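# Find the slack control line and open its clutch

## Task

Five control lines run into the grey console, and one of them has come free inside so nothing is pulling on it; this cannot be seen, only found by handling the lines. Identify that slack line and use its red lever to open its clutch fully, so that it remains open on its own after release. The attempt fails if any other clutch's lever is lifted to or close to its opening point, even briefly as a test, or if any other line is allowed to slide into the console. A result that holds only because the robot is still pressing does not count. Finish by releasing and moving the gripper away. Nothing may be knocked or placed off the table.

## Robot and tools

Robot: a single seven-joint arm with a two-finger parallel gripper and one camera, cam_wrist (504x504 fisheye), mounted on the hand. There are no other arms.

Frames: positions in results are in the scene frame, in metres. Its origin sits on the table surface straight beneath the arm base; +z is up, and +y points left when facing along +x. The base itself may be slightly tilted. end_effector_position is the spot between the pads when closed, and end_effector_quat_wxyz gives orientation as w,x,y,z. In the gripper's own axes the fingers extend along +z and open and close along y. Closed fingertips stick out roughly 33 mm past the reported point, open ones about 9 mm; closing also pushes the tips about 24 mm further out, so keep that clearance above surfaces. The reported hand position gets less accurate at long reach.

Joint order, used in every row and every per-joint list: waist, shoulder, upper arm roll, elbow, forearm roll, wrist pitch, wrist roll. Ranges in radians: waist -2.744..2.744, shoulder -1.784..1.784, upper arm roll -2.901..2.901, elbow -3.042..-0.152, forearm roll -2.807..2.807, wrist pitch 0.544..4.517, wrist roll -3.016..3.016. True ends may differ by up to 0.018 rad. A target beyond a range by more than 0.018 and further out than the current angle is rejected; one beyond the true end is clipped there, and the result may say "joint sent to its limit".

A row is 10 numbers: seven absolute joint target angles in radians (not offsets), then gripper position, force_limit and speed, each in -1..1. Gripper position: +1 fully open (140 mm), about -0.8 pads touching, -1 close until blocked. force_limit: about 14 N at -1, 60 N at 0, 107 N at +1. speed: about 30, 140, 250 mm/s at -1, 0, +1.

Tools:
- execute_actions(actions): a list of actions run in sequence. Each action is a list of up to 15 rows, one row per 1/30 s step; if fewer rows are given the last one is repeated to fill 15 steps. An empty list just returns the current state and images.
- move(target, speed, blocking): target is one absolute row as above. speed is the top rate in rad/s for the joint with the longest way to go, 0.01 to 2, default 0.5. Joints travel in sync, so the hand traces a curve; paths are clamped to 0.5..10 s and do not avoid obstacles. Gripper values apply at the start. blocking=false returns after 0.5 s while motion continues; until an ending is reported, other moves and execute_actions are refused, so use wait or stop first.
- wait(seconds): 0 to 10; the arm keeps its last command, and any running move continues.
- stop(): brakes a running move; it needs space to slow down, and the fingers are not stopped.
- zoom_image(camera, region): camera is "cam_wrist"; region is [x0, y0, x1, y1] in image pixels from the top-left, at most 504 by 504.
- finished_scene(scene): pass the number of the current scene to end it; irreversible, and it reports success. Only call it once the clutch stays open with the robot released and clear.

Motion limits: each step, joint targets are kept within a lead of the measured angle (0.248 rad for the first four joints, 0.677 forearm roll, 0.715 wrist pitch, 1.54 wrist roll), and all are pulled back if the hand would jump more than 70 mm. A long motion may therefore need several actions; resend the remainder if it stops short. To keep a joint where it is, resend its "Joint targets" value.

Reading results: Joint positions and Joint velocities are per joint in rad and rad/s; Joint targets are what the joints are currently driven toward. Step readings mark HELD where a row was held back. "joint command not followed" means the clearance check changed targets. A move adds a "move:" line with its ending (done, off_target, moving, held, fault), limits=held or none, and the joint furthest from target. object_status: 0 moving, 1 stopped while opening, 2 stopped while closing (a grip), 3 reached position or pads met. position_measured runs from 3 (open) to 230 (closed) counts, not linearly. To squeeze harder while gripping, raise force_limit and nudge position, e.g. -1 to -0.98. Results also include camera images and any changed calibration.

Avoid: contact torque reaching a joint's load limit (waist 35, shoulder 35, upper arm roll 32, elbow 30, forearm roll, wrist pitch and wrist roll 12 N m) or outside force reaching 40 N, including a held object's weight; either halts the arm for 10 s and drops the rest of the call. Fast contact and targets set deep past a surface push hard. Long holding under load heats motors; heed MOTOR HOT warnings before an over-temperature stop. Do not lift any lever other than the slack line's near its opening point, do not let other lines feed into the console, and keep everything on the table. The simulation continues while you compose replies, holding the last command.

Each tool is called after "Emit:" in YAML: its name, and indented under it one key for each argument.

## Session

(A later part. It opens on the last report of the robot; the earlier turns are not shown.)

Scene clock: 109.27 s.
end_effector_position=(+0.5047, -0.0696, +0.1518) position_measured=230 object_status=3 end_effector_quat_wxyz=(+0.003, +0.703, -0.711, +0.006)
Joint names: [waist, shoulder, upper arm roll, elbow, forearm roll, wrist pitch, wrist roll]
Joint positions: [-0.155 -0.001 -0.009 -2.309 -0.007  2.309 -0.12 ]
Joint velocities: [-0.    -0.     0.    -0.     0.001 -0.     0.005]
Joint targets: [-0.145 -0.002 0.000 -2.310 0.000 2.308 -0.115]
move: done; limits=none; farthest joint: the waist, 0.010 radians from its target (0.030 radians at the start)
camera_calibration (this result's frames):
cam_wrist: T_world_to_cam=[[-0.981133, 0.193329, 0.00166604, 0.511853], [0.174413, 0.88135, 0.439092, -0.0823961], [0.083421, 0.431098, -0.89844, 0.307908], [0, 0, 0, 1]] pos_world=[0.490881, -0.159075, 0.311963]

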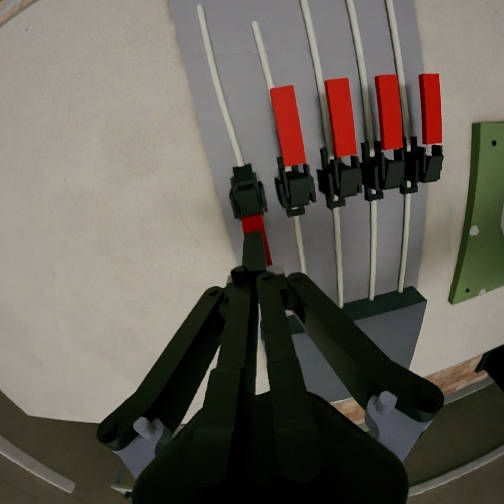

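Emit:
move:
  target: [-0.125,0.006,0,-2.317,0,2.323,-0.095,-1,-1,0]
  speed: 0.04

Scene clock: 110.60 s.
end_effector_position=(+0.5050, -0.0585, +0.1469) position_measured=230 object_status=3 end_effector_quat_wxyz=(+0.004, +0.704, -0.710, +0.006)
Joint names: [waist, shoulder, upper arm roll, elbow, forearm roll, wrist pitch, wrist roll]
Joint positions: [-0.134  0.005 -0.008 -2.316 -0.008  2.321 -0.1  ]
Joint velocities: [ 0.     0.    -0.    -0.001  0.    -0.001  0.006]
Joint targets: [-0.125 0.006 0.000 -2.317 0.000 2.323 -0.095]
move: done; limits=none; farthest joint: the waist, 0.009 radians from its target (0.030 radians at the start)
camera_calibration (this result's frames):
cam_wrist: T_world_to_cam=[[-0.981475, 0.191571, 0.00283301, 0.509956], [0.173353, 0.88165, 0.438911, -0.0894788], [0.0815847, 0.431271, -0.898526, 0.299661], [0, 0, 0, 1]] pos_world=[0.491573, -0.148039, 0.307082]

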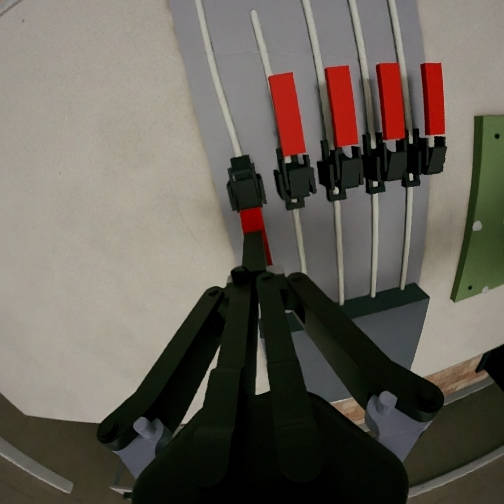

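Emit:
move:
  target: [-0.108,0.024,0,-2.325,0,2.349,-0.078,-1,-1,0]
  speed: 0.04

Scene clock: 111.87 s.
end_effector_position=(+0.5056, -0.0486, +0.1366) position_measured=230 object_status=3 end_effector_quat_wxyz=(+0.005, +0.705, -0.709, +0.005)
Joint names: [waist, shoulder, upper arm roll, elbow, forearm roll, wrist pitch, wrist roll]
Joint positions: [-0.116  0.022 -0.007 -2.324 -0.008  2.344 -0.083]
Joint velocities: [ 0.    -0.     0.     0.     0.     0.002  0.005]
Joint targets: [-0.108 0.024 0.000 -2.325 0.000 2.349 -0.078]
move: done; limits=none; farthest joint: the waist, 0.008 radians from its target (0.026 radians at the start)
camera_calibration (this result's frames):
cam_wrist: T_world_to_cam=[[-0.982013, 0.18875, 0.00496439, 0.508508], [0.171763, 0.882093, 0.438646, -0.0929416], [0.0784156, 0.431609, -0.898646, 0.287704], [0, 0, 0, 1]] pos_world=[0.492765, -0.138174, 0.296788]

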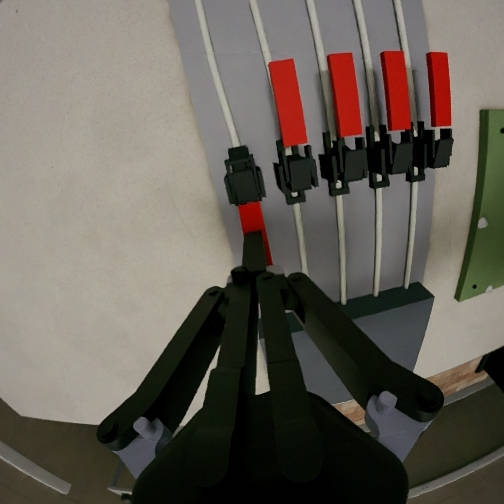

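Emit:
move:
  target: [-0.095,0.048,0,-2.333,0,2.381,-0.065,-1,-1,0]
  speed: 0.04

Scene clock: 113.27 s.
end_effector_position=(+0.5068, -0.0398, +0.1240) position_measured=230 object_status=3 end_effector_quat_wxyz=(+0.004, +0.706, -0.708, +0.005)
Joint names: [waist, shoulder, upper arm roll, elbow, forearm roll, wrist pitch, wrist roll]
Joint positions: [-0.1    0.046 -0.005 -2.332 -0.007  2.375 -0.07 ]
Joint velocities: [ 0.002 -0.    -0.    -0.     0.001  0.003  0.005]
Joint targets: [-0.095 0.048 0.000 -2.333 0.000 2.381 -0.065]
move: done; limits=none; farthest joint: the forearm roll, 0.007 radians from its target (0.008 radians at the start)
camera_calibration (this result's frames):
cam_wrist: T_world_to_cam=[[-0.982659, 0.185336, 0.00557418, 0.508264], [0.168901, 0.882304, 0.439331, -0.0939515], [0.0765058, 0.432654, -0.898308, 0.273408], [0, 0, 0, 1]] pos_world=[0.494401, -0.129597, 0.284047]

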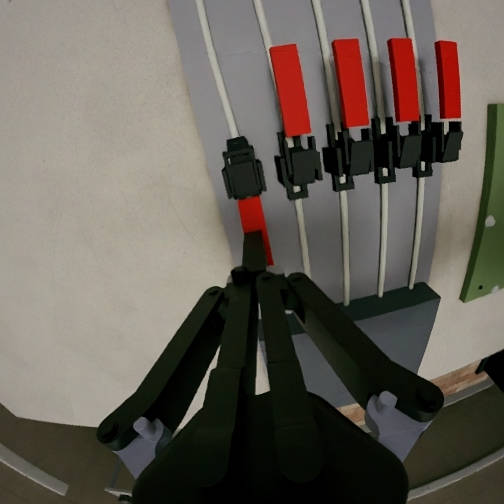

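Emit:
move:
  target: [-0.085,0.072,0,-2.342,0,2.414,-0.055,-1,-1,0]
  speed: 0.04

Scene clock: 114.67 s.
end_effector_position=(+0.5081, -0.0332, +0.1113) position_measured=230 object_status=3 end_effector_quat_wxyz=(+0.003, +0.707, -0.708, +0.005)
Joint names: [waist, shoulder, upper arm roll, elbow, forearm roll, wrist pitch, wrist roll]
Joint positions: [-0.089  0.07  -0.004 -2.341 -0.005  2.409 -0.06 ]
Joint velocities: [ 0.001 -0.001  0.001 -0.001  0.001  0.003  0.005]
Joint targets: [-0.085 0.072 0.000 -2.342 0.000 2.414 -0.055]
move: done; limits=none; farthest joint: the forearm roll, 0.005 radians from its target (0.006 radians at the start)
camera_calibration (this result's frames):
cam_wrist: T_world_to_cam=[[-0.982962, 0.18377, 0.00365144, 0.508684], [0.166568, 0.882203, 0.440424, -0.0933334], [0.0777153, 0.433528, -0.897783, 0.258394], [0, 0, 0, 1]] pos_world=[0.495483, -0.123163, 0.271231]

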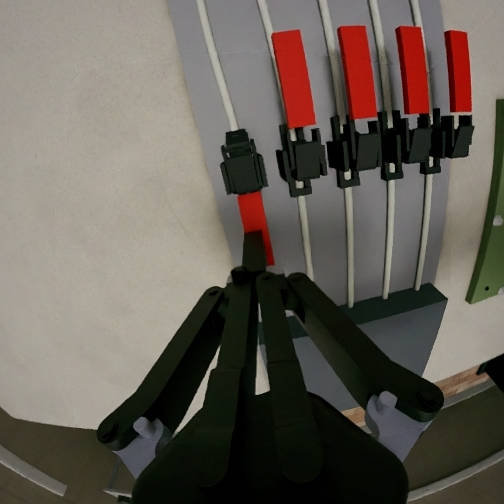

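Emit:
move:
  target: [-0.078,0.092,0,-2.35,0,2.442,-0.048,-1,-1,0]
  speed: 0.04

Scene clock: 115.87 s.
end_effector_position=(+0.5086, -0.0287, +0.1004) position_measured=230 object_status=3 end_effector_quat_wxyz=(+0.003, +0.707, -0.707, +0.006)
Joint names: [waist, shoulder, upper arm roll, elbow, forearm roll, wrist pitch, wrist roll]
Joint positions: [-0.081  0.09  -0.003 -2.349 -0.004  2.439 -0.053]
Joint velocities: [ 0.     0.002  0.001 -0.001  0.001  0.003  0.003]
Joint targets: [-0.078 0.092 0.000 -2.350 0.000 2.442 -0.048]
move: done; limits=none; farthest joint: the wrist roll, 0.005 radians from its target (0.012 radians at the start)
camera_calibration (this result's frames):
cam_wrist: T_world_to_cam=[[-0.983166, 0.1827, 0.00215778, 0.508608], [0.164899, 0.882164, 0.44113, -0.0918342], [0.0786911, 0.43406, -0.897441, 0.246185], [0, 0, 0, 1]] pos_world=[0.495817, -0.118769, 0.26035]

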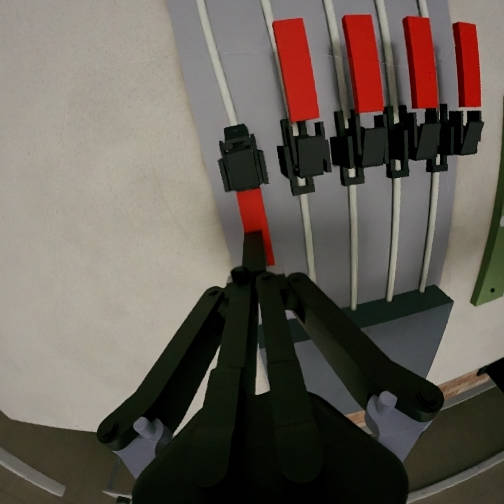

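Emit:
move:
  target: [-0.074,0.11,0,-2.357,0,2.467,-0.044,-1,-1,0]
  speed: 0.04

Scene clock: 116.90 s.
end_effector_position=(+0.5089, -0.0280, +0.0954) position_measured=230 object_status=3 end_effector_quat_wxyz=(+0.002, +0.707, -0.708, +0.006)
Joint names: [waist, shoulder, upper arm roll, elbow, forearm roll, wrist pitch, wrist roll]
Joint positions: [-0.08   0.099 -0.003 -2.353 -0.004  2.454 -0.05 ]
Joint velocities: [ 0.    -0.    -0.    -0.001  0.001 -0.001  0.001]
Joint targets: [-0.074 0.110 0.000 -2.357 0.000 2.467 -0.044]
move: off_target; limits=none; farthest joint: the wrist pitch, 0.013 radians from its target (0.028 radians at the start)
camera_calibration (this result's frames):
cam_wrist: T_world_to_cam=[[-0.982984, 0.183689, 0.000365955, 0.508862], [0.164985, 0.882011, 0.441403, -0.0903509], [0.0807582, 0.433953, -0.897309, 0.240278], [0, 0, 0, 1]] pos_world=[0.495705, -0.118051, 0.255299]

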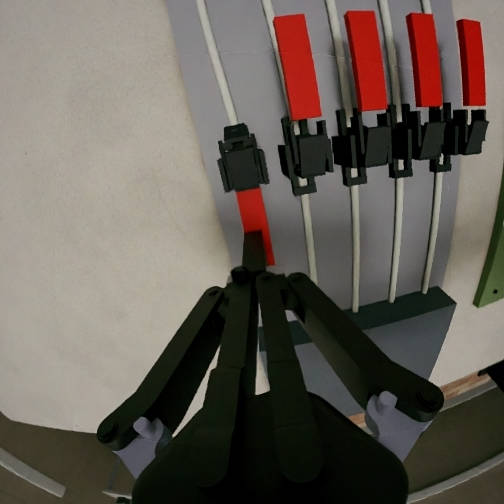

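Hit the stop. Retreat.

Emit:
move:
  target: [-0.074,-0.15,0,-2.2,0,2.05,-0.044,0,-1,0]
  speed: 0.3

Scene clock: 119.07 s.
end_effector_position=(+0.5002, -0.0241, +0.2536) position_measured=129 object_status=3 end_effector_quat_wxyz=(+0.002, +0.707, -0.708, +0.006)
Joint names: [waist, shoulder, upper arm roll, elbow, forearm roll, wrist pitch, wrist roll]
Joint positions: [-0.076 -0.15  -0.002 -2.2   -0.004  2.053 -0.047]
Joint velocities: [ 0.001  0.    -0.001  0.001  0.    -0.004  0.001]
Joint targets: [-0.074 -0.150 0.000 -2.200 0.000 2.050 -0.044]
move: done; limits=none; farthest joint: the forearm roll, 0.004 radians from its target (0.004 radians at the start)
camera_calibration (this result's frames):
cam_wrist: T_world_to_cam=[[-0.983048, 0.183349, 0.000157754, 0.499571], [0.164579, 0.88203, 0.441517, -0.162034], [0.0808124, 0.434058, -0.897253, 0.381138], [0, 0, 0, 1]] pos_world=[0.486969, -0.114113, 0.413439]

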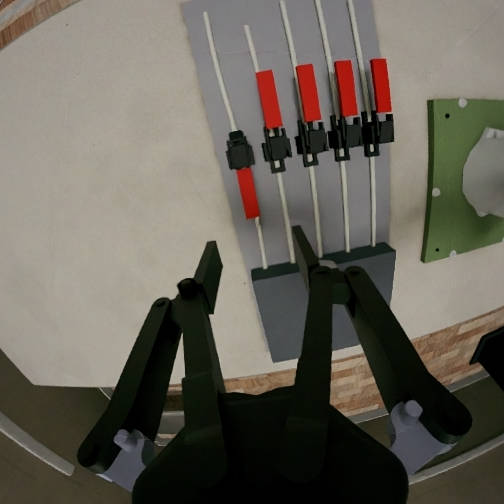

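Emit:
finished_scene:
  scene: 1

The scene is finished: the task was done.


## Next scene

The same job, from a new start.

Emit:
move:
  target: [-0.074,-0.2,0,-2.0,0,1.8,-0.044,0.23,-1,0]
  speed: 0.6

Scene clock: 5.07 s.
end_effector_position=(+0.4960, -0.0212, +0.3513) position_measured=100 object_status=3 end_effector_quat_wxyz=(+0.004, +0.709, -0.706, +0.005)
Joint names: [waist, shoulder, upper arm roll, elbow, forearm roll, wrist pitch, wrist roll]
Joint positions: [-0.072 -0.2   -0.001 -2.    -0.004  1.798 -0.049]
Joint velocities: [-0.001  0.001 -0.001 -0.    -0.001  0.001  0.004]
Joint targets: [-0.074 -0.200 0.000 -2.000 -0.000 1.800 -0.044]
move: done; limits=none; farthest joint: the wrist roll, 0.005 radians from its target (2.155 radians at the start)
camera_calibration (this result's frames):
cam_wrist: T_world_to_cam=[[-0.984005, 0.178067, 0.00508314, 0.493558], [0.162089, 0.883146, 0.440204, -0.205284], [0.0738966, 0.433987, -0.897883, 0.471542], [0, 0, 0, 1]] pos_world=[0.484092, -0.111234, 0.511248]

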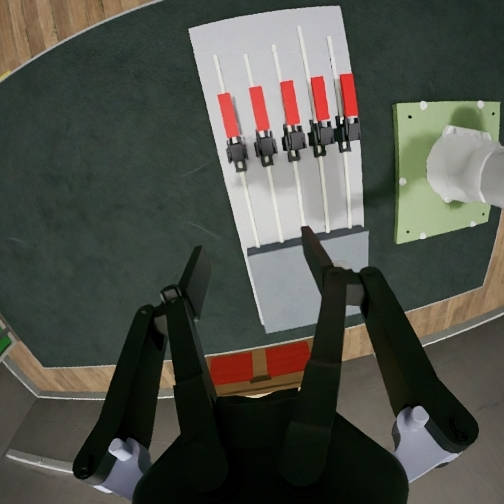

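Emit:
move:
  target: [0.024,0.06,0,-2.456,0,2.516,0.054,0.23,-1,0]
  speed: 0.5

Scene clock: 7.57 s.
end_effector_position=(+0.4799, +0.0232, +0.0797) position_measured=100 object_status=3 end_effector_quat_wxyz=(+0.003, +0.708, -0.706, +0.005)
Joint names: [waist, shoulder, upper arm roll, elbow, forearm roll, wrist pitch, wrist roll]
Joint positions: [ 0.022  0.06  -0.001 -2.455 -0.004  2.513  0.049]
Joint velocities: [ 0.    -0.     0.001 -0.     0.002  0.005  0.004]
Joint targets: [0.024 0.060 0.000 -2.456 0.000 2.516 0.054]
move: done; limits=none; farthest joint: the wrist roll, 0.005 radians from its target (0.102 radians at the start)
camera_calibration (this result's frames):
cam_wrist: T_world_to_cam=[[-0.983716, 0.179681, 0.0041347, 0.471135], [0.163032, 0.882413, 0.441324, -0.12294], [0.0756491, 0.434812, -0.897338, 0.208715], [0, 0, 0, 1]] pos_world=[0.467717, -0.0669218, 0.239597]

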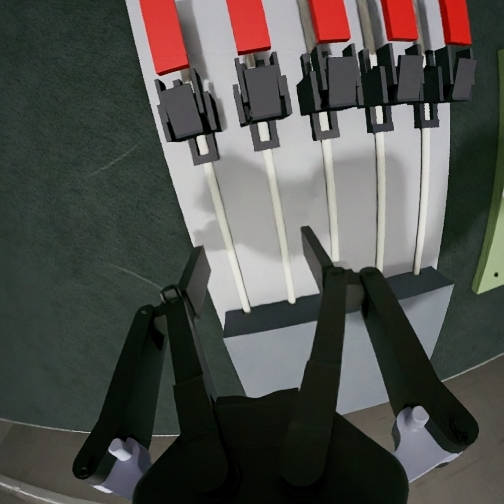

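Essentially the same position.

Emit:
move:
  target: [0.024,0.135,0,-2.464,0,2.6,0.054,0.23,-1,0]
  speed: 0.2

Emit:
move:
  target: [0.024,0.135,0,-2.464,0,2.6,0.054,-0.3,-1,-0.7]

Emit:
move:
  target: [0.024,0.135,0,-2.464,0,2.6,0.054,0.23,-1,-0.5]

Scene clock: 11.47 s.
end_effector_position=(+0.4806, +0.0231, +0.0485) position_measured=100 object_status=3 end_effector_quat_wxyz=(+0.002, +0.708, -0.707, +0.005)
Joint names: [waist, shoulder, upper arm roll, elbow, forearm roll, wrist pitch, wrist roll]
Joint positions: [ 0.022  0.134 -0.001 -2.464 -0.004  2.597  0.051]
Joint velocities: [-0.    -0.001 -0.002  0.     0.     0.005 -0.001]
Joint targets: [0.024 0.135 0.000 -2.464 0.000 2.600 0.054]
move: done; limits=none; farthest joint: the forearm roll, 0.004 radians from its target (0.004 radians at the start)
camera_calibration (this result's frames):
cam_wrist: T_world_to_cam=[[-0.983485, 0.180976, 0.0024541, 0.47187], [0.163413, 0.882053, 0.441903, -0.109363], [0.0778091, 0.435006, -0.897059, 0.179624], [0, 0, 0, 1]] pos_world=[0.467972, -0.0670702, 0.208304]

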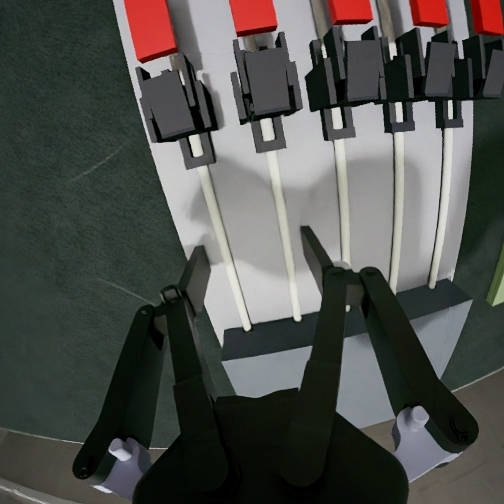

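Scene clock: 12.33 s.
end_effector_position=(+0.4818, +0.0232, +0.0488) position_measured=167 object_status=0 end_effector_quat_wxyz=(+0.001, +0.707, -0.707, +0.007)
Joint names: [waist, shoulder, upper arm roll, elbow, forearm roll, wrist pitch, wrist roll]
Joint positions: [ 0.022  0.134 -0.001 -2.463 -0.004  2.601  0.051]
Joint velocities: [ 0.001 -0.    -0.    -0.001 -0.001  0.002  0.001]
Joint targets: [0.024 0.135 0.000 -2.464 0.000 2.600 0.054]
move: done; limits=none; farthest joint: the forearm roll, 0.004 radians from its target (0.004 radians at the start)
camera_calibration (this result's frames):
cam_wrist: T_world_to_cam=[[-0.983456, 0.181142, -0.00133475, 0.473251], [0.161842, 0.881936, 0.442715, -0.109059], [0.0813713, 0.435175, -0.896661, 0.178062], [0, 0, 0, 1]] pos_world=[0.468582, -0.0670301, 0.208575]

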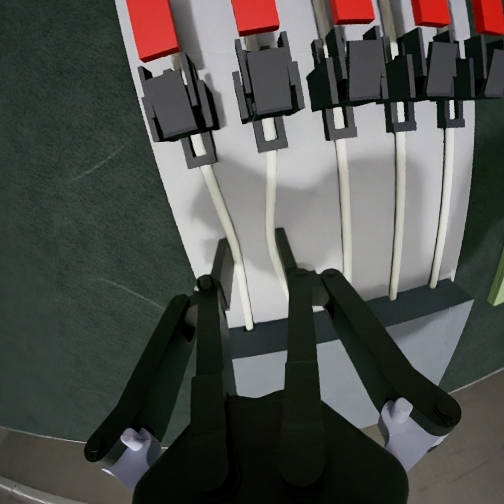

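Scene clock: 13.03 s.
end_effector_position=(+0.4818, +0.0232, +0.0488) position_measured=100 object_status=0 end_effector_quat_wxyz=(+0.001, +0.707, -0.707, +0.007)
Joint names: [waist, shoulder, upper arm roll, elbow, forearm roll, wrist pitch, wrist roll]
Joint positions: [ 0.022  0.134 -0.001 -2.463 -0.004  2.601  0.051]
Joint velocities: [ 0.002  0.    -0.     0.001 -0.    -0.001 -0.   ]
Joint targets: [0.024 0.135 0.000 -2.464 0.000 2.600 0.054]
move: done; limits=none; farthest joint: the forearm roll, 0.004 radians from its target (0.004 radians at the start)
camera_calibration (this result's frames):
cam_wrist: T_world_to_cam=[[-0.983457, 0.181138, -0.0012942, 0.473242], [0.161857, 0.881936, 0.442708, -0.109054], [0.0813325, 0.435175, -0.896665, 0.178051], [0, 0, 0, 1]] pos_world=[0.468583, -0.067027, 0.208543]

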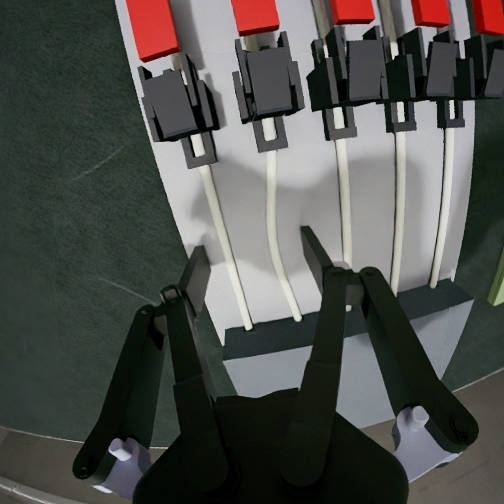

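Emit:
move:
  target: [0.024,-0.045,0,-2.428,0,2.383,0.054,0.23,-1,0]
  speed: 0.3

Emit:
move:
  target: [-0.417,-0.0243,0,-2.4041,0,2.38,-0.387,-0.33,-1,0]
  speed: 0.4

Emit:
move:
  target: [-0.417,0.0774,0,-2.4343,0,2.512,-0.387,-0.33,-1,0]
  speed: 0.12

Emit:
move:
  target: [-0.417,0.0774,0,-2.4343,0,2.512,-0.387,-1,-1,-0.5]

Emit:
move:
  target: [-0.408,0.0295,0,-2.4311,0,2.4606,-0.378,-1,-1,-0.5]
  speed: 0.05

Scene clock: 15.27 s.
end_effector_position=(+0.4799, +0.0236, +0.1293) position_measured=100 object_status=3 end_effector_quat_wxyz=(+0.002, +0.707, -0.707, +0.006)
Joint names: [waist, shoulder, upper arm roll, elbow, forearm roll, wrist pitch, wrist roll]
Joint positions: [ 0.022 -0.044 -0.001 -2.428 -0.004  2.386  0.051]
Joint velocities: [ 0.001  0.001  0.    -0.001 -0.001 -0.006 -0.   ]
Joint targets: [0.024 -0.045 0.000 -2.428 0.000 2.383 0.054]
move: done; limits=none; farthest joint: the forearm roll, 0.004 radians from its target (0.004 radians at the start)
camera_calibration (this result's frames):
cam_wrist: T_world_to_cam=[[-0.983359, 0.181671, 0.000346155, 0.471079], [0.163122, 0.882116, 0.441886, -0.145244], [0.0799724, 0.434589, -0.897071, 0.250971], [0, 0, 0, 1]] pos_world=[0.466861, -0.0665286, 0.289157]

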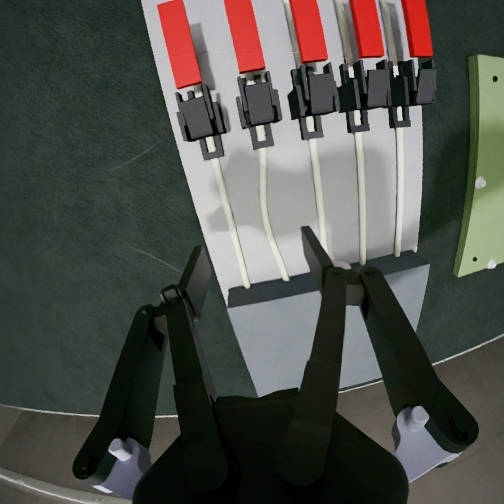

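Scene clock: 17.70 s.
end_effector_position=(+0.4508, -0.1847, +0.1312) position_measured=171 object_status=3 end_effector_quat_wxyz=(+0.002, +0.706, -0.709, +0.006)
Joint names: [waist, shoulder, upper arm roll, elbow, forearm roll, wrist pitch, wrist roll]
Joint positions: [-0.415 -0.026 -0.001 -2.405 -0.004  2.382 -0.382]
Joint velocities: [-0.001  0.001  0.     0.    -0.     0.001 -0.006]
Joint targets: [-0.417 -0.024 0.000 -2.404 0.000 2.380 -0.387]
move: done; limits=none; farthest joint: the wrist roll, 0.005 radians from its target (0.438 radians at the start)
camera_calibration (this result's frames):
cam_wrist: T_world_to_cam=[[-0.982474, 0.186396, 0.000692312, 0.48077], [0.167584, 0.881682, 0.441081, 0.040367], [0.0816052, 0.433467, -0.897467, 0.344609], [0, 0, 0, 1]] pos_world=[0.437457, -0.274581, 0.291137]

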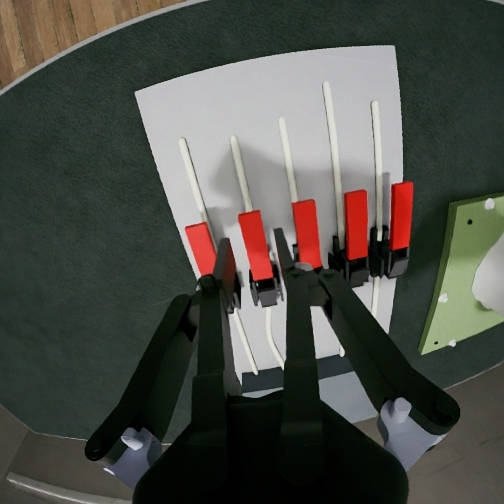

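Scene clock: 19.37 s.
end_effector_position=(+0.4507, -0.1848, +0.0814) position_measured=171 object_status=3 end_effector_quat_wxyz=(+0.003, +0.706, -0.708, +0.005)
Joint names: [waist, shoulder, upper arm roll, elbow, forearm roll, wrist pitch, wrist roll]
Joint positions: [-0.415  0.076 -0.001 -2.433 -0.004  2.509 -0.383]
Joint velocities: [-0.001  0.    -0.    -0.     0.     0.005 -0.001]
Joint targets: [-0.417 0.077 0.000 -2.434 0.000 2.512 -0.387]
move: done; limits=none; farthest joint: the forearm roll, 0.004 radians from its target (0.004 radians at the start)
camera_calibration (this result's frames):
cam_wrist: T_world_to_cam=[[-0.982813, 0.184567, 0.00370142, 0.480282], [0.167183, 0.881379, 0.441839, 0.0625365], [0.0782867, 0.434863, -0.897087, 0.301745], [0, 0, 0, 1]] pos_world=[0.43795, -0.274981, 0.241283]

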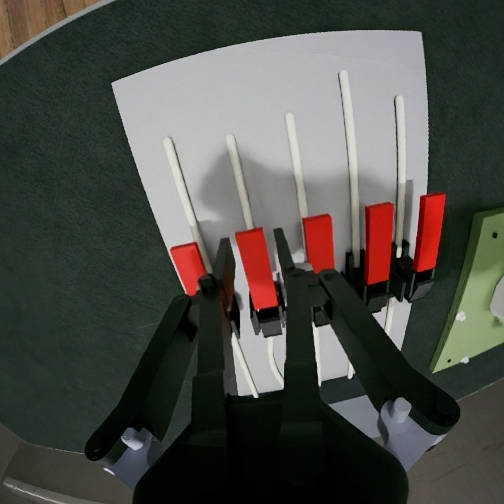

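Scene clock: 20.07 s.
end_effector_position=(+0.4505, -0.1848, +0.0815) position_measured=197 object_status=2 end_effector_quat_wxyz=(+0.003, +0.707, -0.707, +0.005)
Joint names: [waist, shoulder, upper arm roll, elbow, forearm roll, wrist pitch, wrist roll]
Joint positions: [-0.415  0.076 -0.001 -2.433 -0.004  2.509 -0.387]
Joint velocities: [ 0.002  0.     0.001  0.001 -0.    -0.001 -0.004]
Joint targets: [-0.417 0.077 0.000 -2.434 0.000 2.512 -0.387]
move: done; limits=none; farthest joint: the forearm roll, 0.004 radians from its target (0.004 radians at the start)
camera_calibration (this result's frames):
cam_wrist: T_world_to_cam=[[-0.983369, 0.181573, 0.00413957, 0.479774], [0.164682, 0.881819, 0.4419, 0.0637789], [0.0765865, 0.435232, -0.897055, 0.302599], [0, 0, 0, 1]] pos_world=[0.438117, -0.275056, 0.241278]

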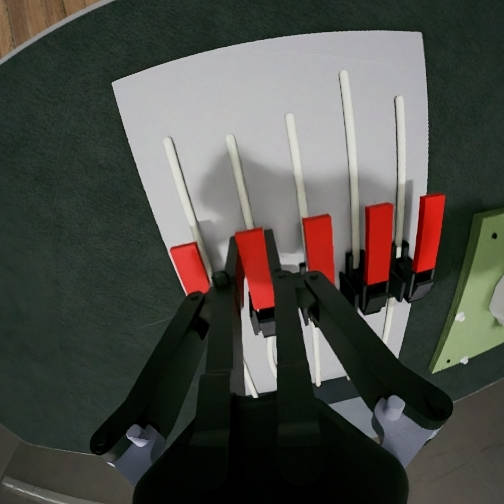

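Scene clock: 21.37 s.
end_effector_position=(+0.4501, -0.1802, +0.0986) position_measured=198 object_status=2 end_effector_quat_wxyz=(+0.002, +0.708, -0.706, +0.005)
Joint names: [waist, shoulder, upper arm roll, elbow, forearm roll, wrist pitch, wrist roll]
Joint positions: [-0.409  0.034  0.    -2.433 -0.003  2.467 -0.381]
Joint velocities: [ 0.002 -0.001  0.     0.001  0.    -0.003  0.003]
Joint targets: [-0.408 0.029 0.000 -2.431 0.000 2.461 -0.378]
move: done; limits=none; farthest joint: the wrist pitch, 0.006 radians from its target (0.048 radians at the start)
camera_calibration (this result's frames):
cam_wrist: T_world_to_cam=[[-0.983655, 0.180034, 0.00311311, 0.478408], [0.162834, 0.882032, 0.442159, 0.0530951], [0.0768577, 0.435439, -0.896932, 0.315888], [0, 0, 0, 1]] pos_world=[0.437665, -0.270511, 0.258364]

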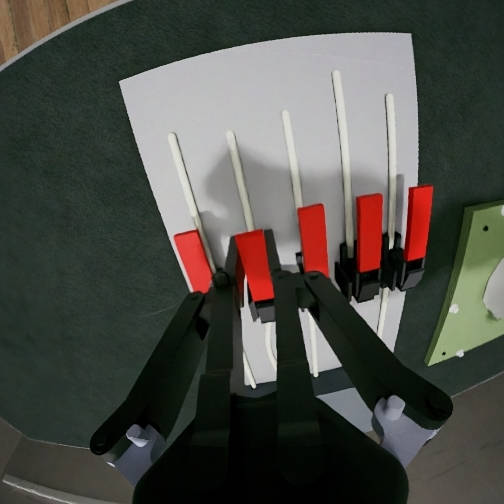

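Emit:
move:
  target: [-0.379,-0.0348,0,-2.4324,0,2.3976,-0.349,-1,-1,-0.5]
  speed: 0.06

Emit:
move:
  target: [-0.333,-0.0887,0,-2.4413,0,2.3526,-0.303,-1,-1,-0.5]
  speed: 0.06

Emit:
move:
  target: [-0.3045,-0.1104,0,-2.4485,0,2.338,-0.2745,-1,-1,-0.5]
  speed: 0.05

Emit:
move:
  target: [-0.314,-0.106,0,-2.447,0,2.341,-0.284,-0.33,-1,-1]
  speed: 0.05

Emit:
move:
  target: [-0.417,-0.051,0,-2.391,0,2.34,-0.387,-0.33,-1,0]
  speed: 0.15

Scene clock: 24.67 s.
end_effector_position=(+0.4497, -0.1655, +0.1225) position_measured=198 object_status=2 end_effector_quat_wxyz=(+0.003, +0.705, -0.709, +0.004)
Joint names: [waist, shoulder, upper arm roll, elbow, forearm roll, wrist pitch, wrist roll]
Joint positions: [-0.381 -0.029 -0.    -2.434 -0.003  2.404 -0.346]
Joint velocities: [ 0.002  0.     0.002  0.    -0.001 -0.     0.004]
Joint targets: [-0.379 -0.035 0.000 -2.432 0.000 2.398 -0.349]
move: done; limits=none; farthest joint: the shoulder, 0.006 radians from its target (0.068 radians at the start)
camera_calibration (this result's frames):
cam_wrist: T_world_to_cam=[[-0.982325, 0.187131, 0.00449668, 0.475644], [0.169766, 0.880538, 0.44253, 0.0261288], [0.0788514, 0.435471, -0.896743, 0.33009], [0, 0, 0, 1]] pos_world=[0.436773, -0.25576, 0.282304]

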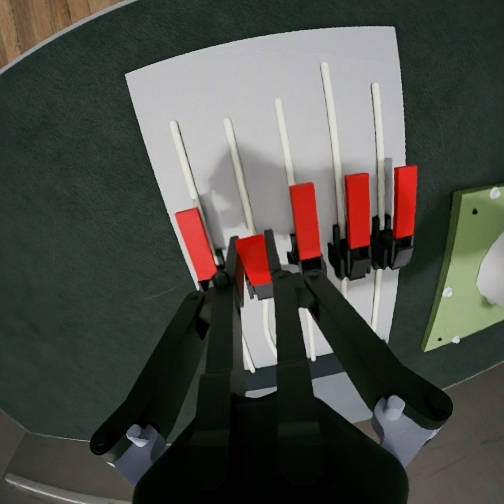

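Scene clock: 26.20 s.
end_effector_position=(+0.4494, -0.1445, +0.1399) position_measured=198 object_status=2 end_effector_quat_wxyz=(+0.003, +0.702, -0.712, +0.004)
Joint names: [waist, shoulder, upper arm roll, elbow, forearm roll, wrist pitch, wrist roll]
Joint positions: [-0.338 -0.081 -0.002 -2.443 -0.003  2.361 -0.297]
Joint velocities: [ 0.002  0.     0.001 -0.     0.001 -0.001  0.007]
Joint targets: [-0.333 -0.089 0.000 -2.441 0.000 2.353 -0.303]
move: done; limits=none; farthest joint: the wrist pitch, 0.008 radians from its target (0.051 radians at the start)
camera_calibration (this result's frames):
cam_wrist: T_world_to_cam=[[-0.980754, 0.195205, 0.00397187, 0.471889], [0.176778, 0.879168, 0.442507, -0.00331201], [0.0828877, 0.434693, -0.896756, 0.334596], [0, 0, 0, 1]] pos_world=[0.435659, -0.23465, 0.299642]

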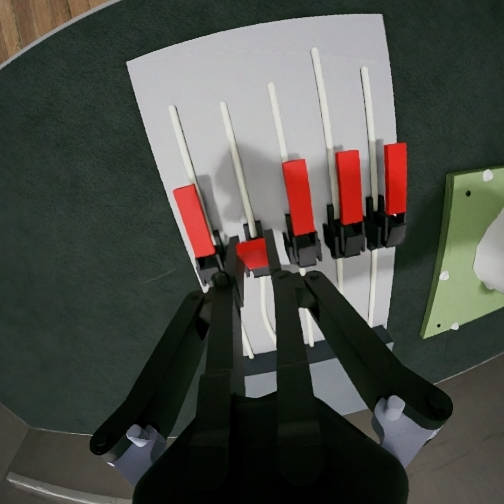

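Scene clock: 27.33 s.
end_effector_position=(+0.4493, -0.1331, +0.1457) position_measured=198 object_status=2 end_effector_quat_wxyz=(+0.002, +0.701, -0.713, +0.005)
Joint names: [waist, shoulder, upper arm roll, elbow, forearm roll, wrist pitch, wrist roll]
Joint positions: [-0.313 -0.102 -0.004 -2.45  -0.003  2.348 -0.269]
Joint velocities: [-0.     0.     0.     0.001  0.    -0.001  0.004]
Joint targets: [-0.304 -0.110 0.000 -2.449 0.000 2.338 -0.275]
move: done; limits=none; farthest joint: the wrist pitch, 0.010 radians from its target (0.023 radians at the start)
camera_calibration (this result's frames):
cam_wrist: T_world_to_cam=[[-0.979807, 0.199927, 0.00268922, 0.469965], [0.180445, 0.878373, 0.442606, -0.0176174], [0.0861268, 0.434153, -0.896712, 0.333349], [0, 0, 0, 1]] pos_world=[0.434943, -0.223209, 0.305452]

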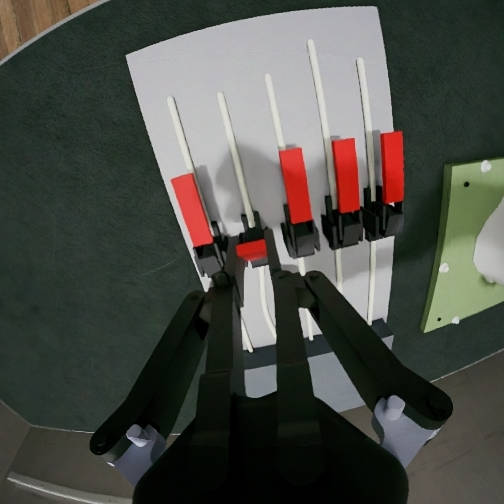

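Scene clock: 28.20 s.
end_effector_position=(+0.4496, -0.1324, +0.1471) position_measured=171 object_status=3 end_effector_quat_wxyz=(+0.002, +0.705, -0.710, +0.005)
Joint names: [waist, shoulder, upper arm roll, elbow, forearm roll, wrist pitch, wrist roll]
Joint positions: [-0.313 -0.105 -0.001 -2.448 -0.003  2.343 -0.279]
Joint velocities: [-0.    -0.     0.     0.    -0.001 -0.002 -0.005]
Joint targets: [-0.314 -0.106 0.000 -2.447 0.000 2.341 -0.284]
move: done; limits=none; farthest joint: the wrist roll, 0.005 radians from its target (0.015 radians at the start)
camera_calibration (this result's frames):
cam_wrist: T_world_to_cam=[[-0.981974, 0.188991, 0.00316315, 0.469544], [0.170868, 0.880407, 0.442365, -0.0143503], [0.0808182, 0.434931, -0.896829, 0.336802], [0, 0, 0, 1]] pos_world=[0.436312, -0.222591, 0.306917]

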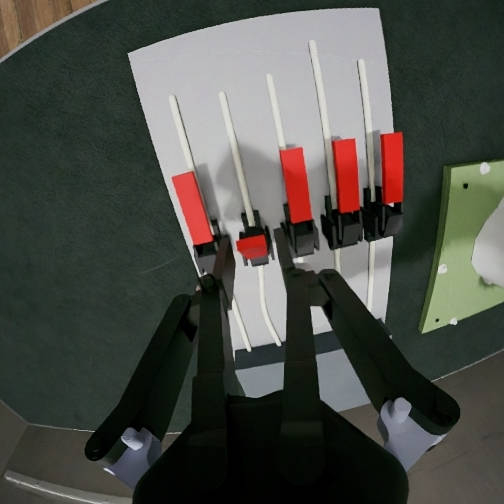

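Scene clock: 29.90 s.
end_effector_position=(+0.4509, -0.1840, +0.1462) position_measured=171 object_status=3 end_effector_quat_wxyz=(+0.002, +0.705, -0.709, +0.006)
Joint names: [waist, shoulder, upper arm roll, elbow, forearm roll, wrist pitch, wrist roll]
Joint positions: [-0.415 -0.052 -0.001 -2.392 -0.003  2.342 -0.382]
Joint velocities: [-0.001 -0.     0.    -0.     0.001  0.    -0.006]
Joint targets: [-0.417 -0.051 0.000 -2.391 0.000 2.340 -0.387]
move: done; limits=none; farthest joint: the wrist roll, 0.005 radians from its target (0.108 radians at the start)
camera_calibration (this result's frames):
cam_wrist: T_world_to_cam=[[-0.982435, 0.186604, 0.000717295, 0.480739], [0.167715, 0.88129, 0.441814, 0.0329395], [0.0818121, 0.434174, -0.897106, 0.357707], [0, 0, 0, 1]] pos_world=[0.437506, -0.274044, 0.306003]

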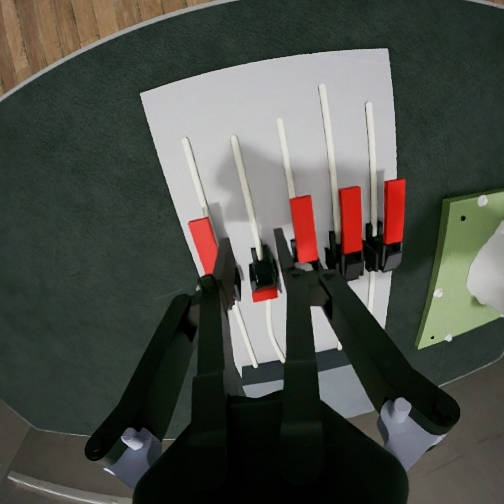

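Emit:
move:
  target: [-0.417,-0.051,0,-2.391,0,2.34,-0.387,-1,-1,0]

Emit:
move:
  target: [-0.1715,-0.158,0,-2.4896,0,2.3316,-0.1415,-1,-1,0]
  speed: 0.07

Emit:
move:
  target: [-0.121,-0.1343,0,-2.5148,0,2.3805,-0.091,-1,-1,0]
  speed: 0.05

Emit:
move:
  target: [-0.0946,-0.0835,0,-2.5387,0,2.455,-0.0646,-1,-1,0]
  speed: 0.06

Emit:
move:
  target: [-0.0835,-0.0437,0,-2.5506,0,2.507,-0.0535,-1,-1,0]
  speed: 0.05

Scene clock: 31.23 s.
end_effector_position=(+0.4509, -0.1840, +0.1462) position_measured=230 object_status=3 end_effector_quat_wxyz=(+0.002, +0.706, -0.708, +0.006)
Joint names: [waist, shoulder, upper arm roll, elbow, forearm roll, wrist pitch, wrist roll]
Joint positions: [-0.415 -0.052 -0.001 -2.392 -0.003  2.342 -0.383]
Joint velocities: [-0.    -0.     0.001 -0.001  0.001 -0.    -0.   ]
Joint targets: [-0.417 -0.051 0.000 -2.391 0.000 2.340 -0.387]
move: done; limits=none; farthest joint: the wrist roll, 0.004 radians from its target (0.004 radians at the start)
camera_calibration (this result's frames):
cam_wrist: T_world_to_cam=[[-0.982731, 0.185038, 0.000792066, 0.480571], [0.166343, 0.88155, 0.441814, 0.0336174], [0.0810541, 0.434316, -0.897106, 0.358083], [0, 0, 0, 1]] pos_world=[0.437656, -0.274081, 0.306006]

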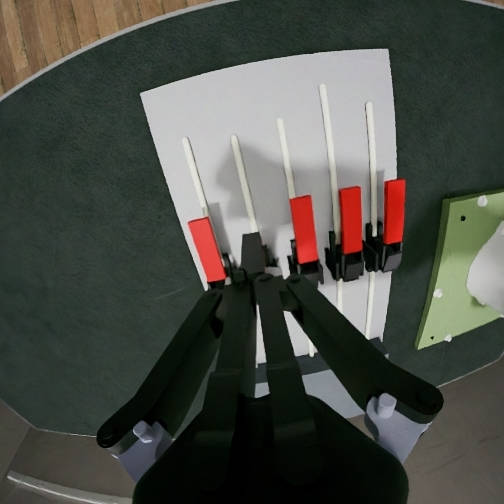

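Scene clock: 35.43 s.
end_effector_position=(+0.4515, -0.0714, +0.1535) position_measured=230 object_status=3 end_effector_quat_wxyz=(+0.000, +0.704, -0.710, +0.008)
Joint names: [waist, shoulder, upper arm roll, elbow, forearm roll, wrist pitch, wrist roll]
Joint positions: [-0.18  -0.156 -0.005 -2.487 -0.004  2.339 -0.147]
Joint velocities: [-0.002 -0.    -0.     0.001  0.    -0.     0.007]
Joint targets: [-0.172 -0.158 0.000 -2.490 0.000 2.332 -0.141]
move: done; limits=none; farthest joint: the waist, 0.009 radians from its target (0.243 radians at the start)
camera_calibration (this result's frames):
cam_wrist: T_world_to_cam=[[-0.98162, 0.190785, -0.00478209, 0.46105], [0.16902, 0.880725, 0.442442, -0.0703788], [0.0886229, 0.433502, -0.896784, 0.312149], [0, 0, 0, 1]] pos_world=[0.436808, -0.161294, 0.313274]

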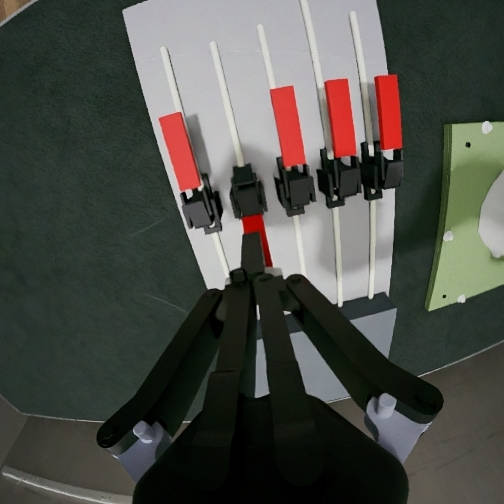

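Scene clock: 37.23 s.
end_effector_position=(+0.4508, -0.0471, +0.1377) position_measured=230 object_status=3 end_effector_quat_wxyz=(+0.001, +0.705, -0.709, +0.007)
Joint names: [waist, shoulder, upper arm roll, elbow, forearm roll, wrist pitch, wrist roll]
Joint positions: [-0.128 -0.137 -0.005 -2.512 -0.004  2.38  -0.096]
Joint velocities: [ 0.    -0.    -0.003 -0.    -0.001 -0.     0.005]
Joint targets: [-0.121 -0.134 0.000 -2.515 0.000 2.380 -0.091]
move: done; limits=none; farthest joint: the waist, 0.007 radians from its target (0.059 radians at the start)
camera_calibration (this result's frames):
cam_wrist: T_world_to_cam=[[-0.982046, 0.188631, -0.00211998, 0.455367], [0.168239, 0.880856, 0.442479, -0.0842878], [0.0853326, 0.434178, -0.896776, 0.289092], [0, 0, 0, 1]] pos_world=[0.436703, -0.137168, 0.297512]

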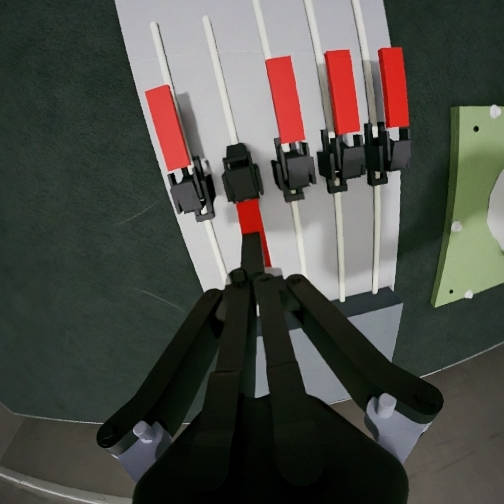

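Scene clock: 38.90 s.
end_effector_position=(+0.4507, -0.0330, +0.1114) position_measured=230 object_status=3 end_effector_quat_wxyz=(+0.001, +0.707, -0.708, +0.006)
Joint names: [waist, shoulder, upper arm roll, elbow, forearm roll, wrist pitch, wrist roll]
Joint positions: [-0.098 -0.086 -0.003 -2.536 -0.004  2.454 -0.07 ]
Joint velocities: [-0.001 -0.001  0.    -0.     0.     0.     0.006]
Joint targets: [-0.095 -0.084 0.000 -2.539 0.000 2.455 -0.065]
move: done; limits=none; farthest joint: the wrist roll, 0.005 radians from its target (0.031 radians at the start)
camera_calibration (this result's frames):
cam_wrist: T_world_to_cam=[[-0.983043, 0.183373, -0.000562445, 0.452707], [0.164225, 0.881752, 0.442203, -0.0831545], [0.0815838, 0.434612, -0.896915, 0.261077], [0, 0, 0, 1]] pos_world=[0.437387, -0.12316, 0.27119]

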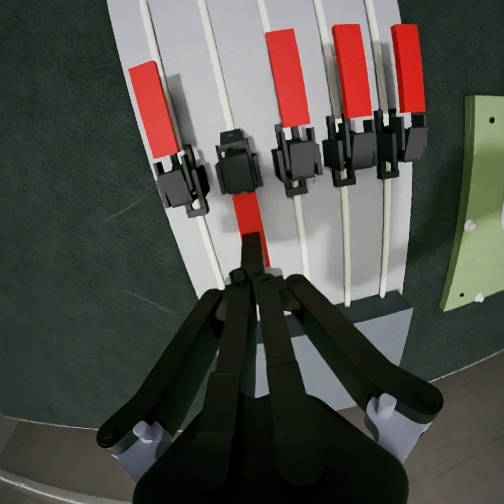

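Scene clock: 40.20 s.
end_effector_position=(+0.4501, -0.0281, +0.0948) position_measured=230 object_status=3 end_effector_quat_wxyz=(+0.002, +0.707, -0.707, +0.005)
Joint names: [waist, shoulder, upper arm roll, elbow, forearm roll, wrist pitch, wrist roll]
Joint positions: [-0.088 -0.05  -0.002 -2.547 -0.004  2.498 -0.06 ]
Joint velocities: [ 0.002 -0.001  0.001 -0.    -0.     0.001  0.005]
Joint targets: [-0.084 -0.044 0.000 -2.551 0.000 2.507 -0.054]
move: done; limits=none; farthest joint: the wrist pitch, 0.009 radians from its target (0.053 radians at the start)
camera_calibration (this result's frames):
cam_wrist: T_world_to_cam=[[-0.983259, 0.182203, 0.00198277, 0.451039], [0.164304, 0.881861, 0.441957, -0.0800758], [0.0787772, 0.434884, -0.897034, 0.245381], [0, 0, 0, 1]] pos_world=[0.437314, -0.118277, 0.254611]

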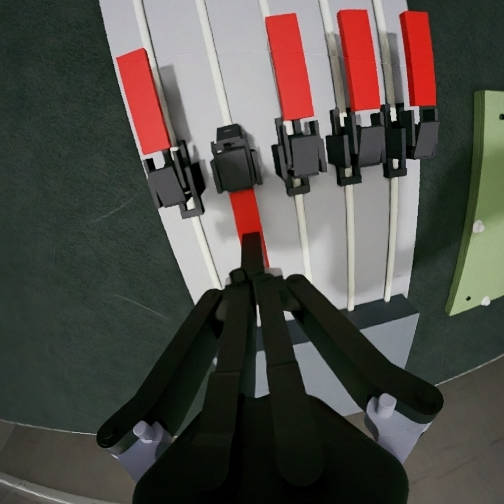

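Emit:
move:
  target: [-0.0835,-0.3,0,-2.4,0,2.1,-0.0535,0,-1,-1]
  speed: 0.3

Scene clock: 42.60 s.
end_effector_position=(+0.4452, -0.0256, +0.2356) position_measured=129 object_status=0 end_effector_quat_wxyz=(+0.002, +0.707, -0.707, +0.006)
Joint names: [waist, shoulder, upper arm roll, elbow, forearm roll, wrist pitch, wrist roll]
Joint positions: [-0.086 -0.299 -0.001 -2.401 -0.004  2.102 -0.057]
Joint velocities: [ 0.     0.    -0.001  0.001 -0.    -0.001  0.001]
Joint targets: [-0.084 -0.300 0.000 -2.400 0.000 2.100 -0.053]
move: done; limits=none; farthest joint: the forearm roll, 0.004 radians from its target (0.004 radians at the start)
camera_calibration (this result's frames):
cam_wrist: T_world_to_cam=[[-0.983135, 0.182874, 0.00140839, 0.445542], [0.164707, 0.882067, 0.441395, -0.143716], [0.0794774, 0.434183, -0.897312, 0.370762], [0, 0, 0, 1]] pos_world=[0.432232, -0.115689, 0.395497]

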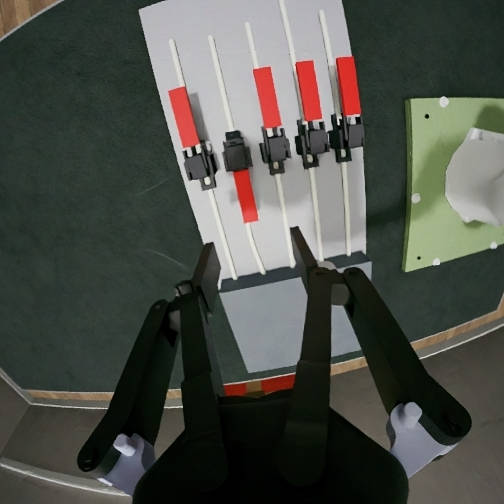

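Emit:
finished_scene:
  scene: 2

The scene is finished: the task was done.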